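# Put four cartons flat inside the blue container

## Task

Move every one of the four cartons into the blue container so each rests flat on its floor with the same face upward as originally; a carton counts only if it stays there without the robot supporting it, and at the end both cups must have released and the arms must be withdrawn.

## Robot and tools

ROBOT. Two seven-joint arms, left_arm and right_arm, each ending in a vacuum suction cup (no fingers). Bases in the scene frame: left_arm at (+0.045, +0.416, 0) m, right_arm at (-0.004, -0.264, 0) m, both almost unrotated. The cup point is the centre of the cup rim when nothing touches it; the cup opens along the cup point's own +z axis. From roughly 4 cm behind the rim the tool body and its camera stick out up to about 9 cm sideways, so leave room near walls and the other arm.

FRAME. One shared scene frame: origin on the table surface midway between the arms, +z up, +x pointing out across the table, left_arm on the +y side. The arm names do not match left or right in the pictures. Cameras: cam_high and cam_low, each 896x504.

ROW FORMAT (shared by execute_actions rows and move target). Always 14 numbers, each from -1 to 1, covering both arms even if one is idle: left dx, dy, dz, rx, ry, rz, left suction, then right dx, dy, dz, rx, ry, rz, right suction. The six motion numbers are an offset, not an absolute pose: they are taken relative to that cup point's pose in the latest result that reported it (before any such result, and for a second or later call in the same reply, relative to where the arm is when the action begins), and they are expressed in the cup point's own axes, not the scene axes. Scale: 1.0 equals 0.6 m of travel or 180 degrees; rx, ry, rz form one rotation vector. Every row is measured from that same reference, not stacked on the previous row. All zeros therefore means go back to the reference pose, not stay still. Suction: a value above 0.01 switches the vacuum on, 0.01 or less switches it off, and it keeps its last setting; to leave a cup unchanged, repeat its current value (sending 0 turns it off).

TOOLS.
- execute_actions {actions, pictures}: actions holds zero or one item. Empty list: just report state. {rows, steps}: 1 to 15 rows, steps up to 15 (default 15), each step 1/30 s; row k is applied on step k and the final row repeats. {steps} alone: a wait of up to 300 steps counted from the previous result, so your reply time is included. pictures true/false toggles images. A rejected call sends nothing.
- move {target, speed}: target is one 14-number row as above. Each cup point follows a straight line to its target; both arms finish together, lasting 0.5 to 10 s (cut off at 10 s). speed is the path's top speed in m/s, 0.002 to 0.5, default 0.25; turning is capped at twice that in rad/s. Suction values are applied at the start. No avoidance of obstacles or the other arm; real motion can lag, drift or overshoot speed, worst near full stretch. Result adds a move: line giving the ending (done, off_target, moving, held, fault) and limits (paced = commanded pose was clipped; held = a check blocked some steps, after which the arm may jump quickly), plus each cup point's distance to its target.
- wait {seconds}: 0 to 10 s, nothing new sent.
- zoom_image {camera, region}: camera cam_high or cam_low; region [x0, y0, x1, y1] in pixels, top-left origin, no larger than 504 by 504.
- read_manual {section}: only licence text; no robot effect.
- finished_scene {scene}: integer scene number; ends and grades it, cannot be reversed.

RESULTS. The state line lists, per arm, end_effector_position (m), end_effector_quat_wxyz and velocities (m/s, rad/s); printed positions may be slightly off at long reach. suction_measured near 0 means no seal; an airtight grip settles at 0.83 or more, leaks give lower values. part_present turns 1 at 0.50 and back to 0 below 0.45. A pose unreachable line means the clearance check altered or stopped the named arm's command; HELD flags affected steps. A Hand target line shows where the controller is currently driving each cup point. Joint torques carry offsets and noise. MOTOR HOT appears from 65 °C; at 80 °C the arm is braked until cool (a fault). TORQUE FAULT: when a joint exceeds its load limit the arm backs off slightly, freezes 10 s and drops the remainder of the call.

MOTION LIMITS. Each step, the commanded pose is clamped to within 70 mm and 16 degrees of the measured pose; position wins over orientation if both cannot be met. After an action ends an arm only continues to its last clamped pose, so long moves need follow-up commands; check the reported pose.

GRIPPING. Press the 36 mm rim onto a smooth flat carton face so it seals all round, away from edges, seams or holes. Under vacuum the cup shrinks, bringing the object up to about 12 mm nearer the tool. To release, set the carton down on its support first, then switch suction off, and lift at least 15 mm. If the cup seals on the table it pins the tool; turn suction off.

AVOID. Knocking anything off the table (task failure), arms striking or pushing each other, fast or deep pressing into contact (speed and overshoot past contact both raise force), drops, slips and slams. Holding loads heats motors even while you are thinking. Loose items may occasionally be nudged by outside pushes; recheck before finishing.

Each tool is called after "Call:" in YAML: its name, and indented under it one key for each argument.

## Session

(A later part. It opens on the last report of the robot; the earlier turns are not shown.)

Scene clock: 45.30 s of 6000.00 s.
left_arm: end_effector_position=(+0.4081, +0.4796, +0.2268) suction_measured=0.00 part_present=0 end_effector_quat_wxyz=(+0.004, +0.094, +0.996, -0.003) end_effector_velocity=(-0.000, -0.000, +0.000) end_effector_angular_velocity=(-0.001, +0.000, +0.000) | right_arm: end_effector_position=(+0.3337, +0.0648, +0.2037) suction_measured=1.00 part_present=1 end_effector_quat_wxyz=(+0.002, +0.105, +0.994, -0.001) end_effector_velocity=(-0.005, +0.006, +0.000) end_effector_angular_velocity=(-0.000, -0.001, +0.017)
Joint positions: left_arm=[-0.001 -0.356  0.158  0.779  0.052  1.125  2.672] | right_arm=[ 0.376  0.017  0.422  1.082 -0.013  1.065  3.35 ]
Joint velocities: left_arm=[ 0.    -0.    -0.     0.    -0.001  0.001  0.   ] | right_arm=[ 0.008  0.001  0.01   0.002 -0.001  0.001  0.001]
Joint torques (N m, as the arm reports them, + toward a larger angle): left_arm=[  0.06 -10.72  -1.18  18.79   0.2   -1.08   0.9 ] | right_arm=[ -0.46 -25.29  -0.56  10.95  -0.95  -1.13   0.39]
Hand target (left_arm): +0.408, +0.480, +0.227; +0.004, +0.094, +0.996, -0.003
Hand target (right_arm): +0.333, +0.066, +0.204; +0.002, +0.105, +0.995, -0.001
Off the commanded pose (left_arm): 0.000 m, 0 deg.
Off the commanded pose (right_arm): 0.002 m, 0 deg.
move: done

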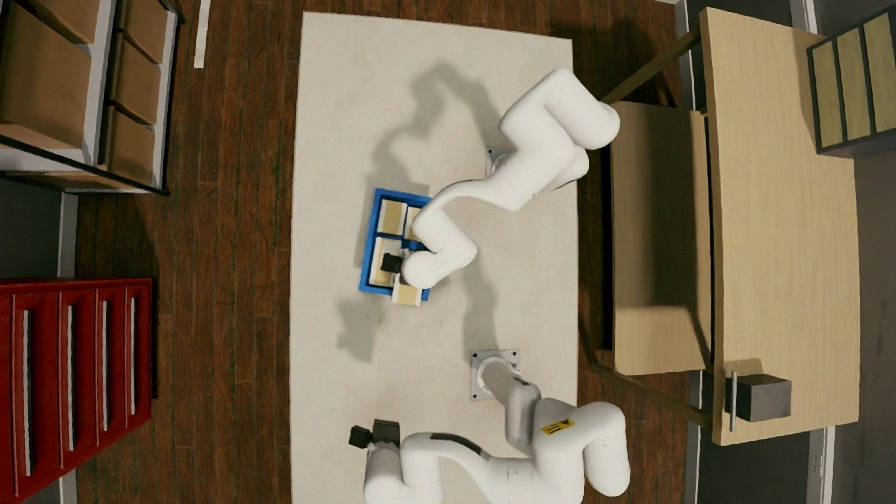

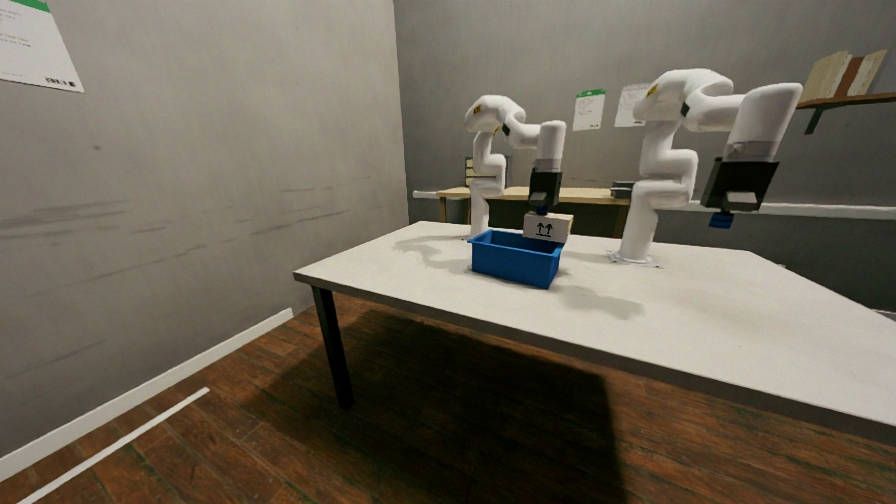

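Call:
move:
  target: [0,0,0,0,0,0,0,0.006,-0.06,0.03,0,0,0,1]
  speed: 0.08

Call:
zoom_image:
  camera: "cam_high"
  region: [330, 170, 490, 330]

Call:
zoom_image:
  camera: "cam_low"
  region: [450, 180, 600, 300]

Scene clock: 50.50 s of 6000.00 s.
left_arm: end_effector_position=(+0.4081, +0.4796, +0.2268) suction_measured=0.00 part_present=0 end_effector_quat_wxyz=(+0.004, +0.094, +0.996, -0.003) end_effector_velocity=(+0.000, +0.001, +0.000) end_effector_angular_velocity=(+0.004, -0.000, -0.002) | right_arm: end_effector_position=(+0.3229, +0.0306, +0.1860) suction_measured=1.00 part_present=1 end_effector_quat_wxyz=(+0.002, +0.105, +0.994, -0.001) end_effector_velocity=(-0.001, +0.001, +0.000) end_effector_angular_velocity=(+0.003, -0.001, +0.002)
Joint positions: left_arm=[-0.001 -0.356  0.158  0.779  0.052  1.125  2.672] | right_arm=[ 0.354 -0.074  0.396  0.934  0.029  1.     3.279]
Joint velocities: left_arm=[ 0.     0.    -0.001  0.001  0.004 -0.    -0.   ] | right_arm=[ 0.001 -0.002  0.001 -0.001  0.003 -0.003 -0.002]
Joint torques (N m, as the arm reports them, + toward a larger angle): left_arm=[ -0.68 -10.67  -0.69  18.94   0.09  -1.33   1.12] | right_arm=[  0.32 -22.24  -0.79  10.93  -1.01  -1.14   0.4 ]
Hand target (left_arm): +0.408, +0.480, +0.227; +0.004, +0.094, +0.996, -0.003
Hand target (right_arm): +0.323, +0.030, +0.186; +0.002, +0.106, +0.994, -0.001
Off the commanded pose (left_arm): 0.000 m, 0 deg.
Off the commanded pose (right_arm): 0.000 m, 0 deg.
After step 90, 1.37 s passed at rest.
move: done

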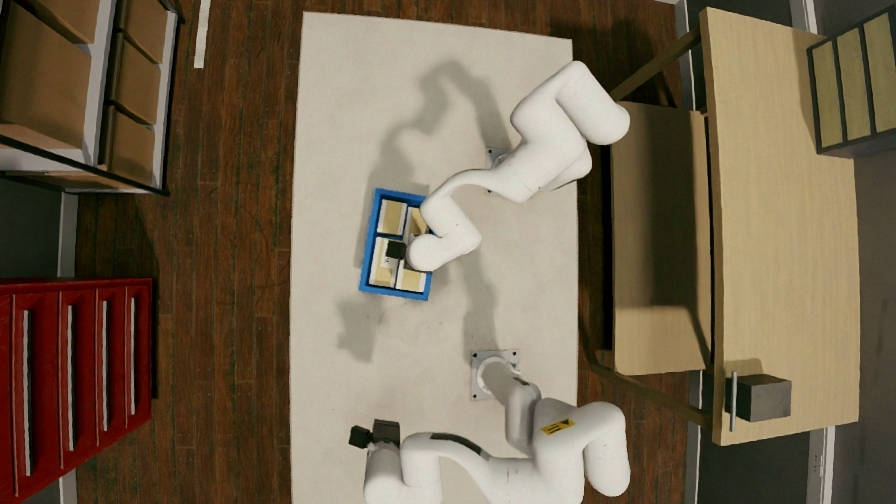

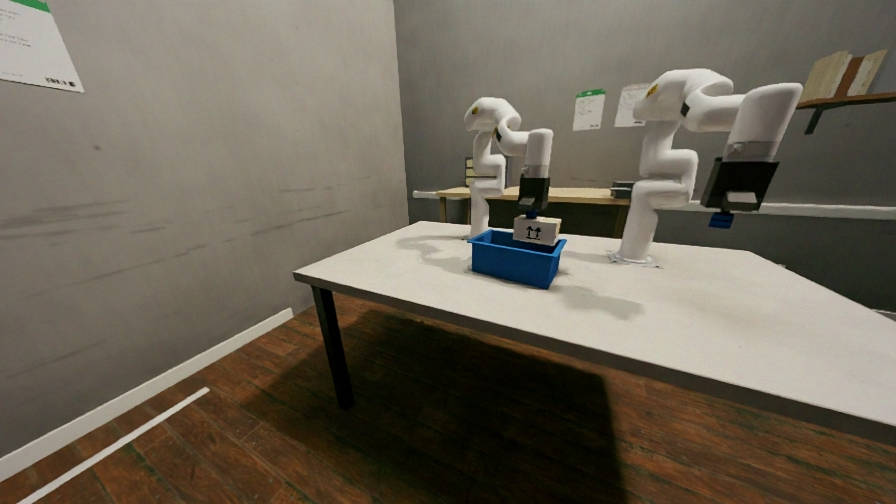

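Region (330, 170, 490, 330) of cam_high's 896x504 image, scaled by 3.150, with more detail than that image has.

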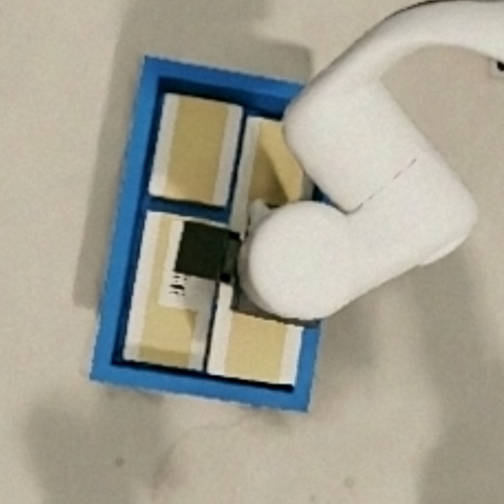

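Region (450, 180, 600, 300) of cam_low's 896x504 image, scaled by 3.360, with more detail than that image has; it fills the top 403 rows of this view, and the rest is white.

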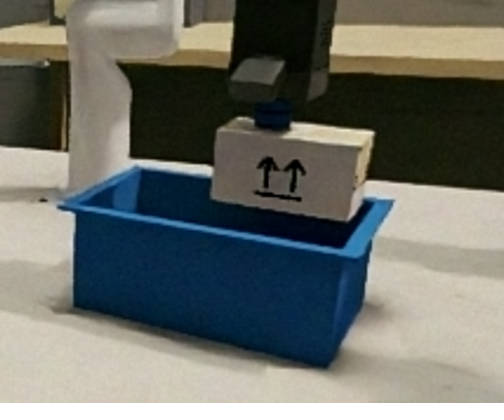

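Call:
move:
  target: [0,0,0,0,0,0,0,0,0,0.065,0,0,0,1]
  speed: 0.05

Call:
zoom_image:
  camera: "cam_high"
  region: [330, 170, 490, 330]

Call:
zoom_image:
  camera: "cam_low"
  region: [450, 180, 600, 300]

Scene clock: 54.03 s of 6000.00 s.
left_arm: end_effector_position=(+0.4081, +0.4796, +0.2268) suction_measured=0.00 part_present=0 end_effector_quat_wxyz=(+0.004, +0.094, +0.996, -0.003) end_effector_velocity=(+0.000, -0.000, +0.000) end_effector_angular_velocity=(-0.001, -0.001, +0.000) | right_arm: end_effector_position=(+0.3232, +0.0305, +0.1473) suction_measured=1.00 part_present=1 end_effector_quat_wxyz=(+0.003, +0.105, +0.994, -0.000) end_effector_velocity=(+0.001, +0.001, +0.002) end_effector_angular_velocity=(+0.003, -0.006, +0.001)
Joint positions: left_arm=[-0.001 -0.356  0.158  0.779  0.052  1.125  2.672] | right_arm=[ 0.355 -0.016  0.4    0.874  0.002  0.886  3.3  ]
Joint velocities: left_arm=[-0.    -0.    -0.     0.001 -0.001  0.     0.   ] | right_arm=[ 0.    -0.001  0.     0.003 -0.002 -0.002  0.001]
Joint torques (N m, as the arm reports them, + toward a larger angle): left_arm=[ -0.77 -10.31  -0.89  18.99   0.17  -1.09   0.82] | right_arm=[ -0.18 -23.54  -0.63  10.49  -1.15  -1.16   0.26]
Hand target (left_arm): +0.408, +0.480, +0.227; +0.004, +0.094, +0.996, -0.003
Hand target (right_arm): +0.323, +0.030, +0.147; +0.002, +0.105, +0.994, -0.001
Off the commanded pose (left_arm): 0.000 m, 0 deg.
Off the commanded pose (right_arm): 0.000 m, 0 deg.
move: done

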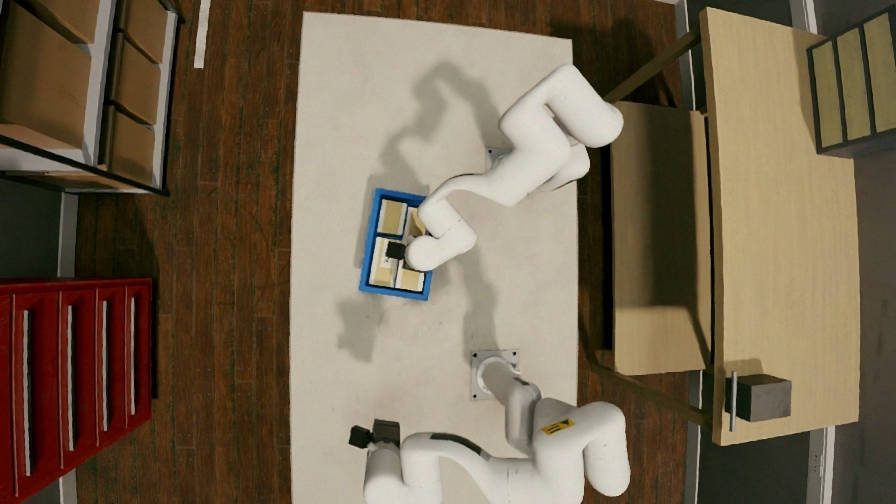

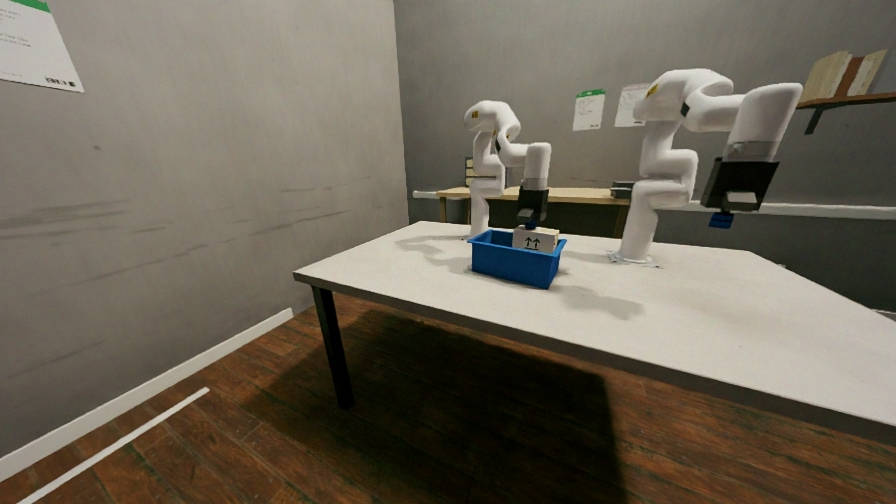

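Region (330, 170, 490, 330) of cam_high's 896x504 image, scaled by 3.150, with more detail than that image has.

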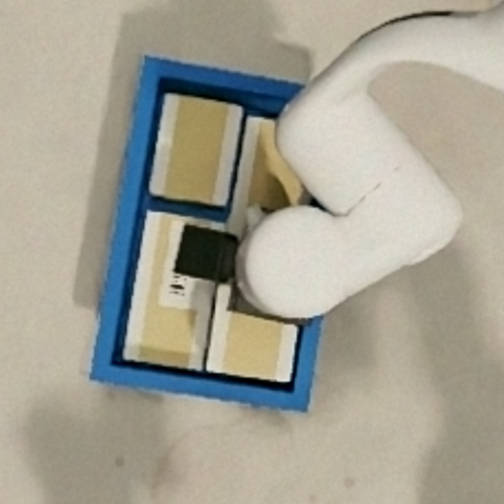

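Region (450, 180, 600, 300) of cam_low's 896x504 image, scaled by 3.360, with more detail than that image has; it fills the top 403 rows of this view, and the rest is white.

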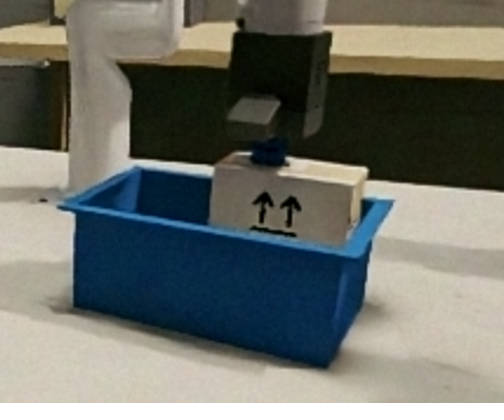

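Call:
move:
  target: [0,0,0,0,0,0,0,0.007,0.007,0.02,0,0,0,1]
  speed: 0.03

Call:
move:
  target: [0,0,0,0,0,0,0,0,0,0.105,0,0,0,1]
  speed: 0.04

Scene clock: 57.17 s of 6000.00 s.
left_arm: end_effector_position=(+0.4081, +0.4796, +0.2268) suction_measured=0.00 part_present=0 end_effector_quat_wxyz=(+0.004, +0.094, +0.996, -0.003) end_effector_velocity=(-0.000, +0.000, +0.000) end_effector_angular_velocity=(+0.000, +0.000, -0.000) | right_arm: end_effector_position=(+0.3200, +0.0354, +0.1353) suction_measured=1.00 part_present=1 end_effector_quat_wxyz=(+0.003, +0.105, +0.994, -0.000) end_effector_velocity=(+0.002, +0.000, +0.001) end_effector_angular_velocity=(+0.003, -0.005, -0.002)
Joint positions: left_arm=[-0.001 -0.356  0.158  0.779  0.052  1.125  2.672] | right_arm=[ 0.362  0.008  0.408  0.862 -0.01   0.851  3.323]
Joint velocities: left_arm=[ 0.    -0.     0.    -0.     0.     0.001  0.   ] | right_arm=[-0.001 -0.001 -0.001  0.001 -0.001 -0.003  0.001]
Joint torques (N m, as the arm reports them, + toward a larger angle): left_arm=[  0.55 -10.96  -0.69  19.25   0.    -1.27   0.91] | right_arm=[  0.4  -24.07  -0.59  10.36  -0.91  -1.18   0.26]
Hand target (left_arm): +0.408, +0.480, +0.227; +0.004, +0.094, +0.996, -0.003
Hand target (right_arm): +0.320, +0.035, +0.135; +0.003, +0.105, +0.994, -0.000
Off the commanded pose (left_arm): 0.000 m, 0 deg.
Off the commanded pose (right_arm): 0.000 m, 0 deg.
move: done

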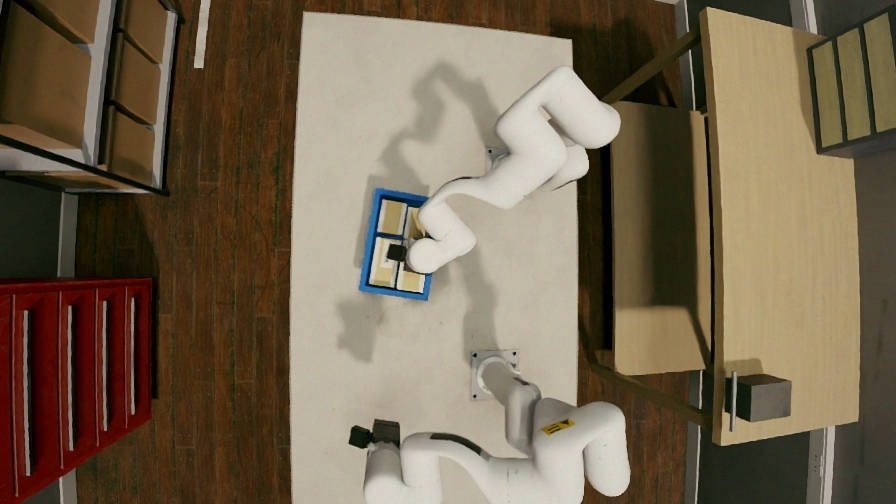

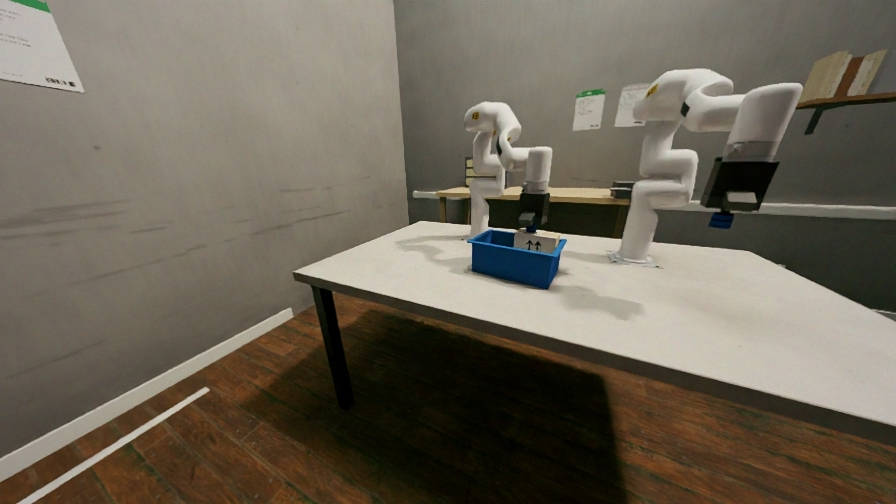

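Scene clock: 59.03 s of 6000.00 s.
left_arm: end_effector_position=(+0.4081, +0.4796, +0.2268) suction_measured=0.00 part_present=0 end_effector_quat_wxyz=(+0.004, +0.094, +0.996, -0.003) end_effector_velocity=(+0.000, -0.000, +0.000) end_effector_angular_velocity=(+0.000, -0.001, -0.001) | right_arm: end_effector_position=(+0.3226, +0.0368, +0.0758) suction_measured=1.00 part_present=1 end_effector_quat_wxyz=(+0.006, +0.106, +0.994, +0.002) end_effector_velocity=(-0.000, -0.000, -0.002) end_effector_angular_velocity=(+0.000, +0.002, +0.000)
Joint positions: left_arm=[-0.001 -0.356  0.158  0.779  0.052  1.125  2.672] | right_arm=[ 0.37   0.138  0.398  0.807 -0.097  0.67   3.386]
Joint velocities: left_arm=[-0.     0.    -0.     0.    -0.    -0.001  0.001] | right_arm=[-0.001  0.005 -0.    -0.003 -0.002 -0.006  0.   ]
Joint torques (N m, as the arm reports them, + toward a larger angle): left_arm=[ -0.52 -11.02  -1.32  19.58   0.16  -1.28   0.81] | right_arm=[ 0.94 -3.54 -0.01  3.55 -0.97 -1.7   0.43]
Hand target (left_arm): +0.408, +0.480, +0.227; +0.004, +0.094, +0.996, -0.003
Hand target (right_arm): +0.320, +0.035, +0.072; +0.003, +0.106, +0.994, -0.001
Off the commanded pose (left_arm): 0.000 m, 0 deg.
Off the commanded pose (right_arm): 0.004 m, 0 deg.
move: off_target (right_arm)

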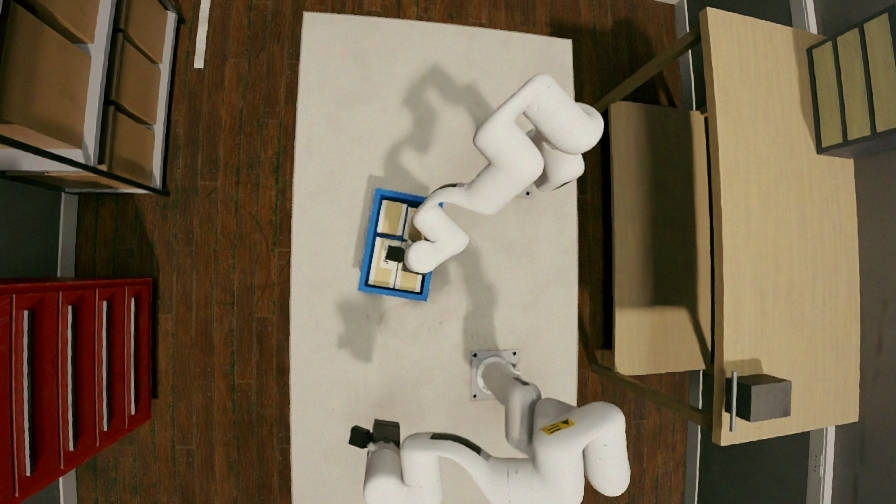

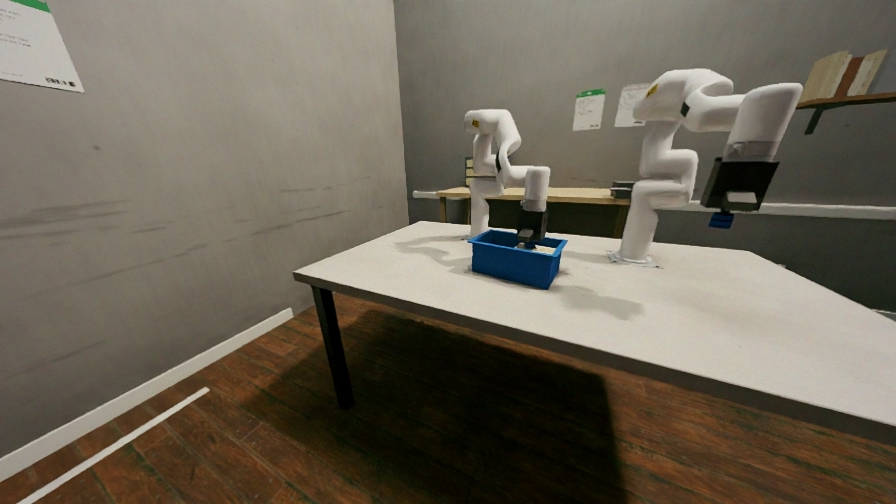

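Call:
move:
  target: [0,0,0,0,0,0,0,0,0,-0.17,0,0,0,0]
  speed: 0.15

Call:
move:
  target: [0,0,0,0,0,0,0,-0.2,-0.55,-0.05,0,0,0,0]
  speed: 0.35

Call:
zoom_image:
  camera: "cam_high"
  region: [330, 170, 490, 330]

Call:
zoom_image:
  camera: "cam_low"
  region: [450, 180, 600, 300]

Scene clock: 63.07 s of 6000.00 s.
left_arm: end_effector_position=(+0.4081, +0.4796, +0.2268) suction_measured=0.00 part_present=0 end_effector_quat_wxyz=(+0.004, +0.094, +0.996, -0.003) end_effector_velocity=(-0.000, -0.000, -0.001) end_effector_angular_velocity=(-0.001, +0.001, +0.001) | right_arm: end_effector_position=(+0.3210, +0.0365, +0.1771) suction_measured=0.00 part_present=0 end_effector_quat_wxyz=(+0.005, +0.105, +0.994, +0.002) end_effector_velocity=(+0.001, +0.001, +0.002) end_effector_angular_velocity=(+0.001, -0.004, +0.004)
Joint positions: left_arm=[-0.001 -0.356  0.158  0.779  0.052  1.125  2.672] | right_arm=[ 0.36  -0.059  0.405  0.921  0.021  0.966  3.299]
Joint velocities: left_arm=[ 0.    -0.    -0.    -0.002 -0.001 -0.001 -0.   ] | right_arm=[-0.    -0.001  0.     0.005 -0.001  0.003 -0.002]
Joint torques (N m, as the arm reports them, + toward a larger angle): left_arm=[ -0.07 -10.78  -0.91  19.25  -0.04  -1.07   0.76] | right_arm=[  0.34 -21.04  -0.75  10.17  -1.33  -0.79   0.44]
Hand target (left_arm): +0.408, +0.480, +0.227; +0.004, +0.094, +0.996, -0.003
Hand target (right_arm): +0.321, +0.037, +0.178; +0.006, +0.105, +0.994, +0.002
Off the commanded pose (left_arm): 0.000 m, 0 deg.
Off the commanded pose (right_arm): 0.001 m, 0 deg.
move: done

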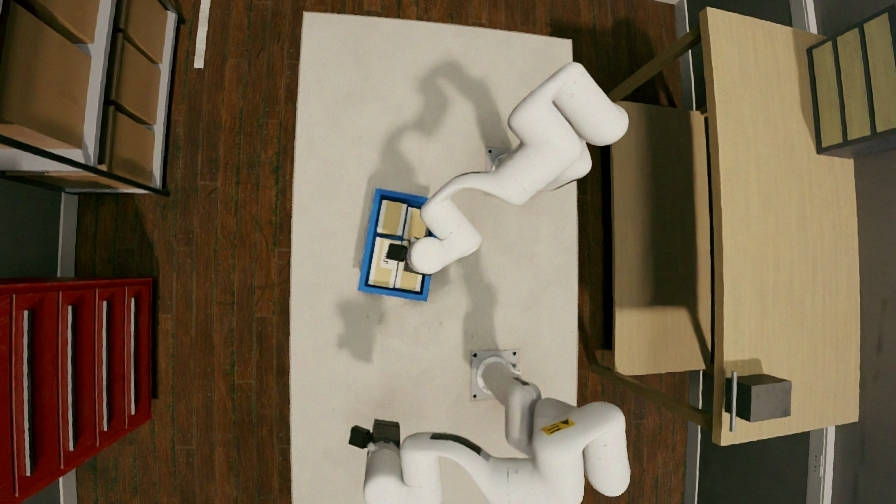

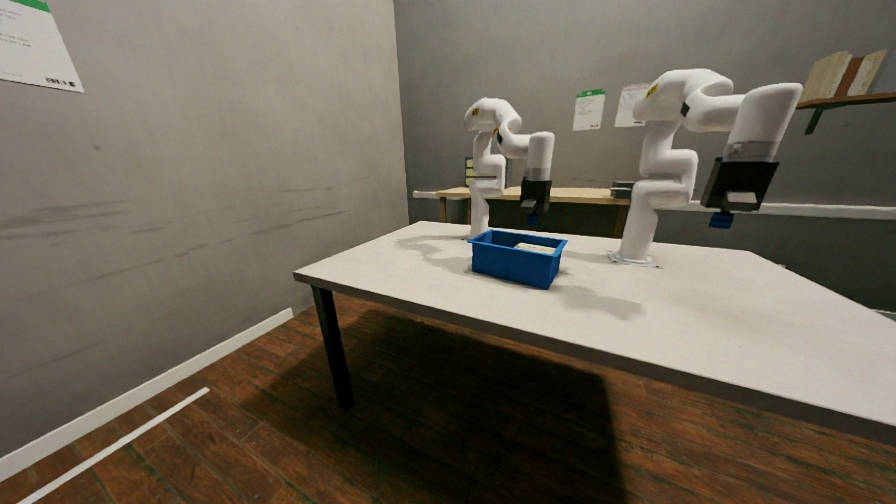

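Scene clock: 64.53 s of 6000.00 s.
left_arm: end_effector_position=(+0.4081, +0.4796, +0.2268) suction_measured=0.00 part_present=0 end_effector_quat_wxyz=(+0.004, +0.094, +0.996, -0.003) end_effector_velocity=(-0.000, +0.000, +0.000) end_effector_angular_velocity=(+0.001, +0.000, -0.000) | right_arm: end_effector_position=(+0.3703, -0.3103, +0.2074) suction_measured=0.00 part_present=0 end_effector_quat_wxyz=(+0.006, +0.104, +0.995, +0.002) end_effector_velocity=(+0.000, -0.004, +0.001) end_effector_angular_velocity=(+0.005, -0.002, -0.010)
Joint positions: left_arm=[-0.001 -0.356  0.158  0.779  0.052  1.125  2.672] | right_arm=[ 0.015 -0.313 -0.111  0.756 -0.035  1.056  2.47 ]
Joint velocities: left_arm=[ 0.    -0.     0.     0.     0.001  0.001  0.   ] | right_arm=[-0.006  0.    -0.007  0.004  0.004  0.002 -0.005]
Joint torques (N m, as the arm reports them, + toward a larger angle): left_arm=[ -0.38 -10.95  -1.28  19.31   0.27  -1.28   0.7 ] | right_arm=[  0.2  -15.27  -0.06  10.29  -1.28  -0.78   0.43]
Hand target (left_arm): +0.408, +0.480, +0.227; +0.004, +0.094, +0.996, -0.003
Hand target (right_arm): +0.370, -0.311, +0.208; +0.006, +0.105, +0.994, +0.002
Off the commanded pose (left_arm): 0.000 m, 0 deg.
Off the commanded pose (right_arm): 0.002 m, 0 deg.
move: done

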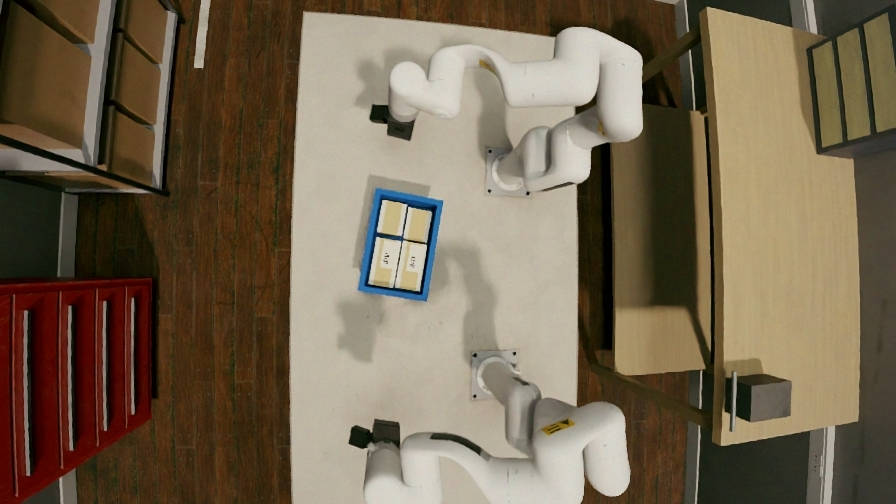

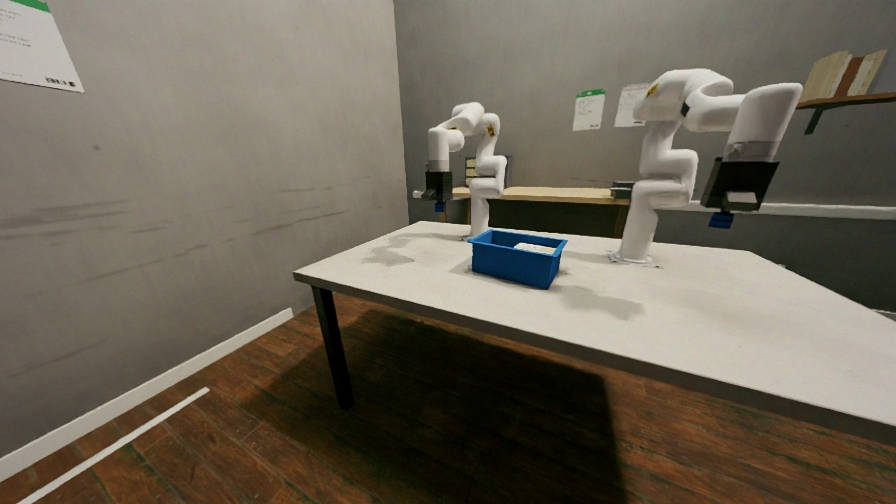

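Region (330, 170, 490, 330) of cam_high's 896x504 image, scaled by 3.150, with more detail than that image has.

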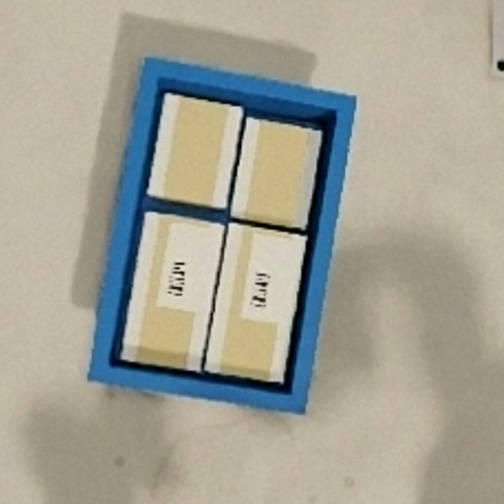

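Region (450, 180, 600, 300) of cam_low's 896x504 image, scaled by 3.360, with more detail than that image has; it fills the top 403 rows of this view, and the rest is white.

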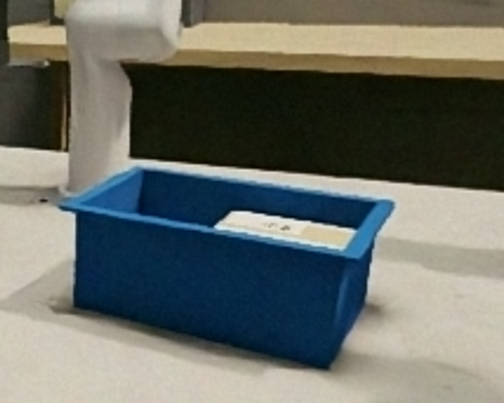

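Call:
finished_scene:
  scene: 1

The scene is finished: the task was done.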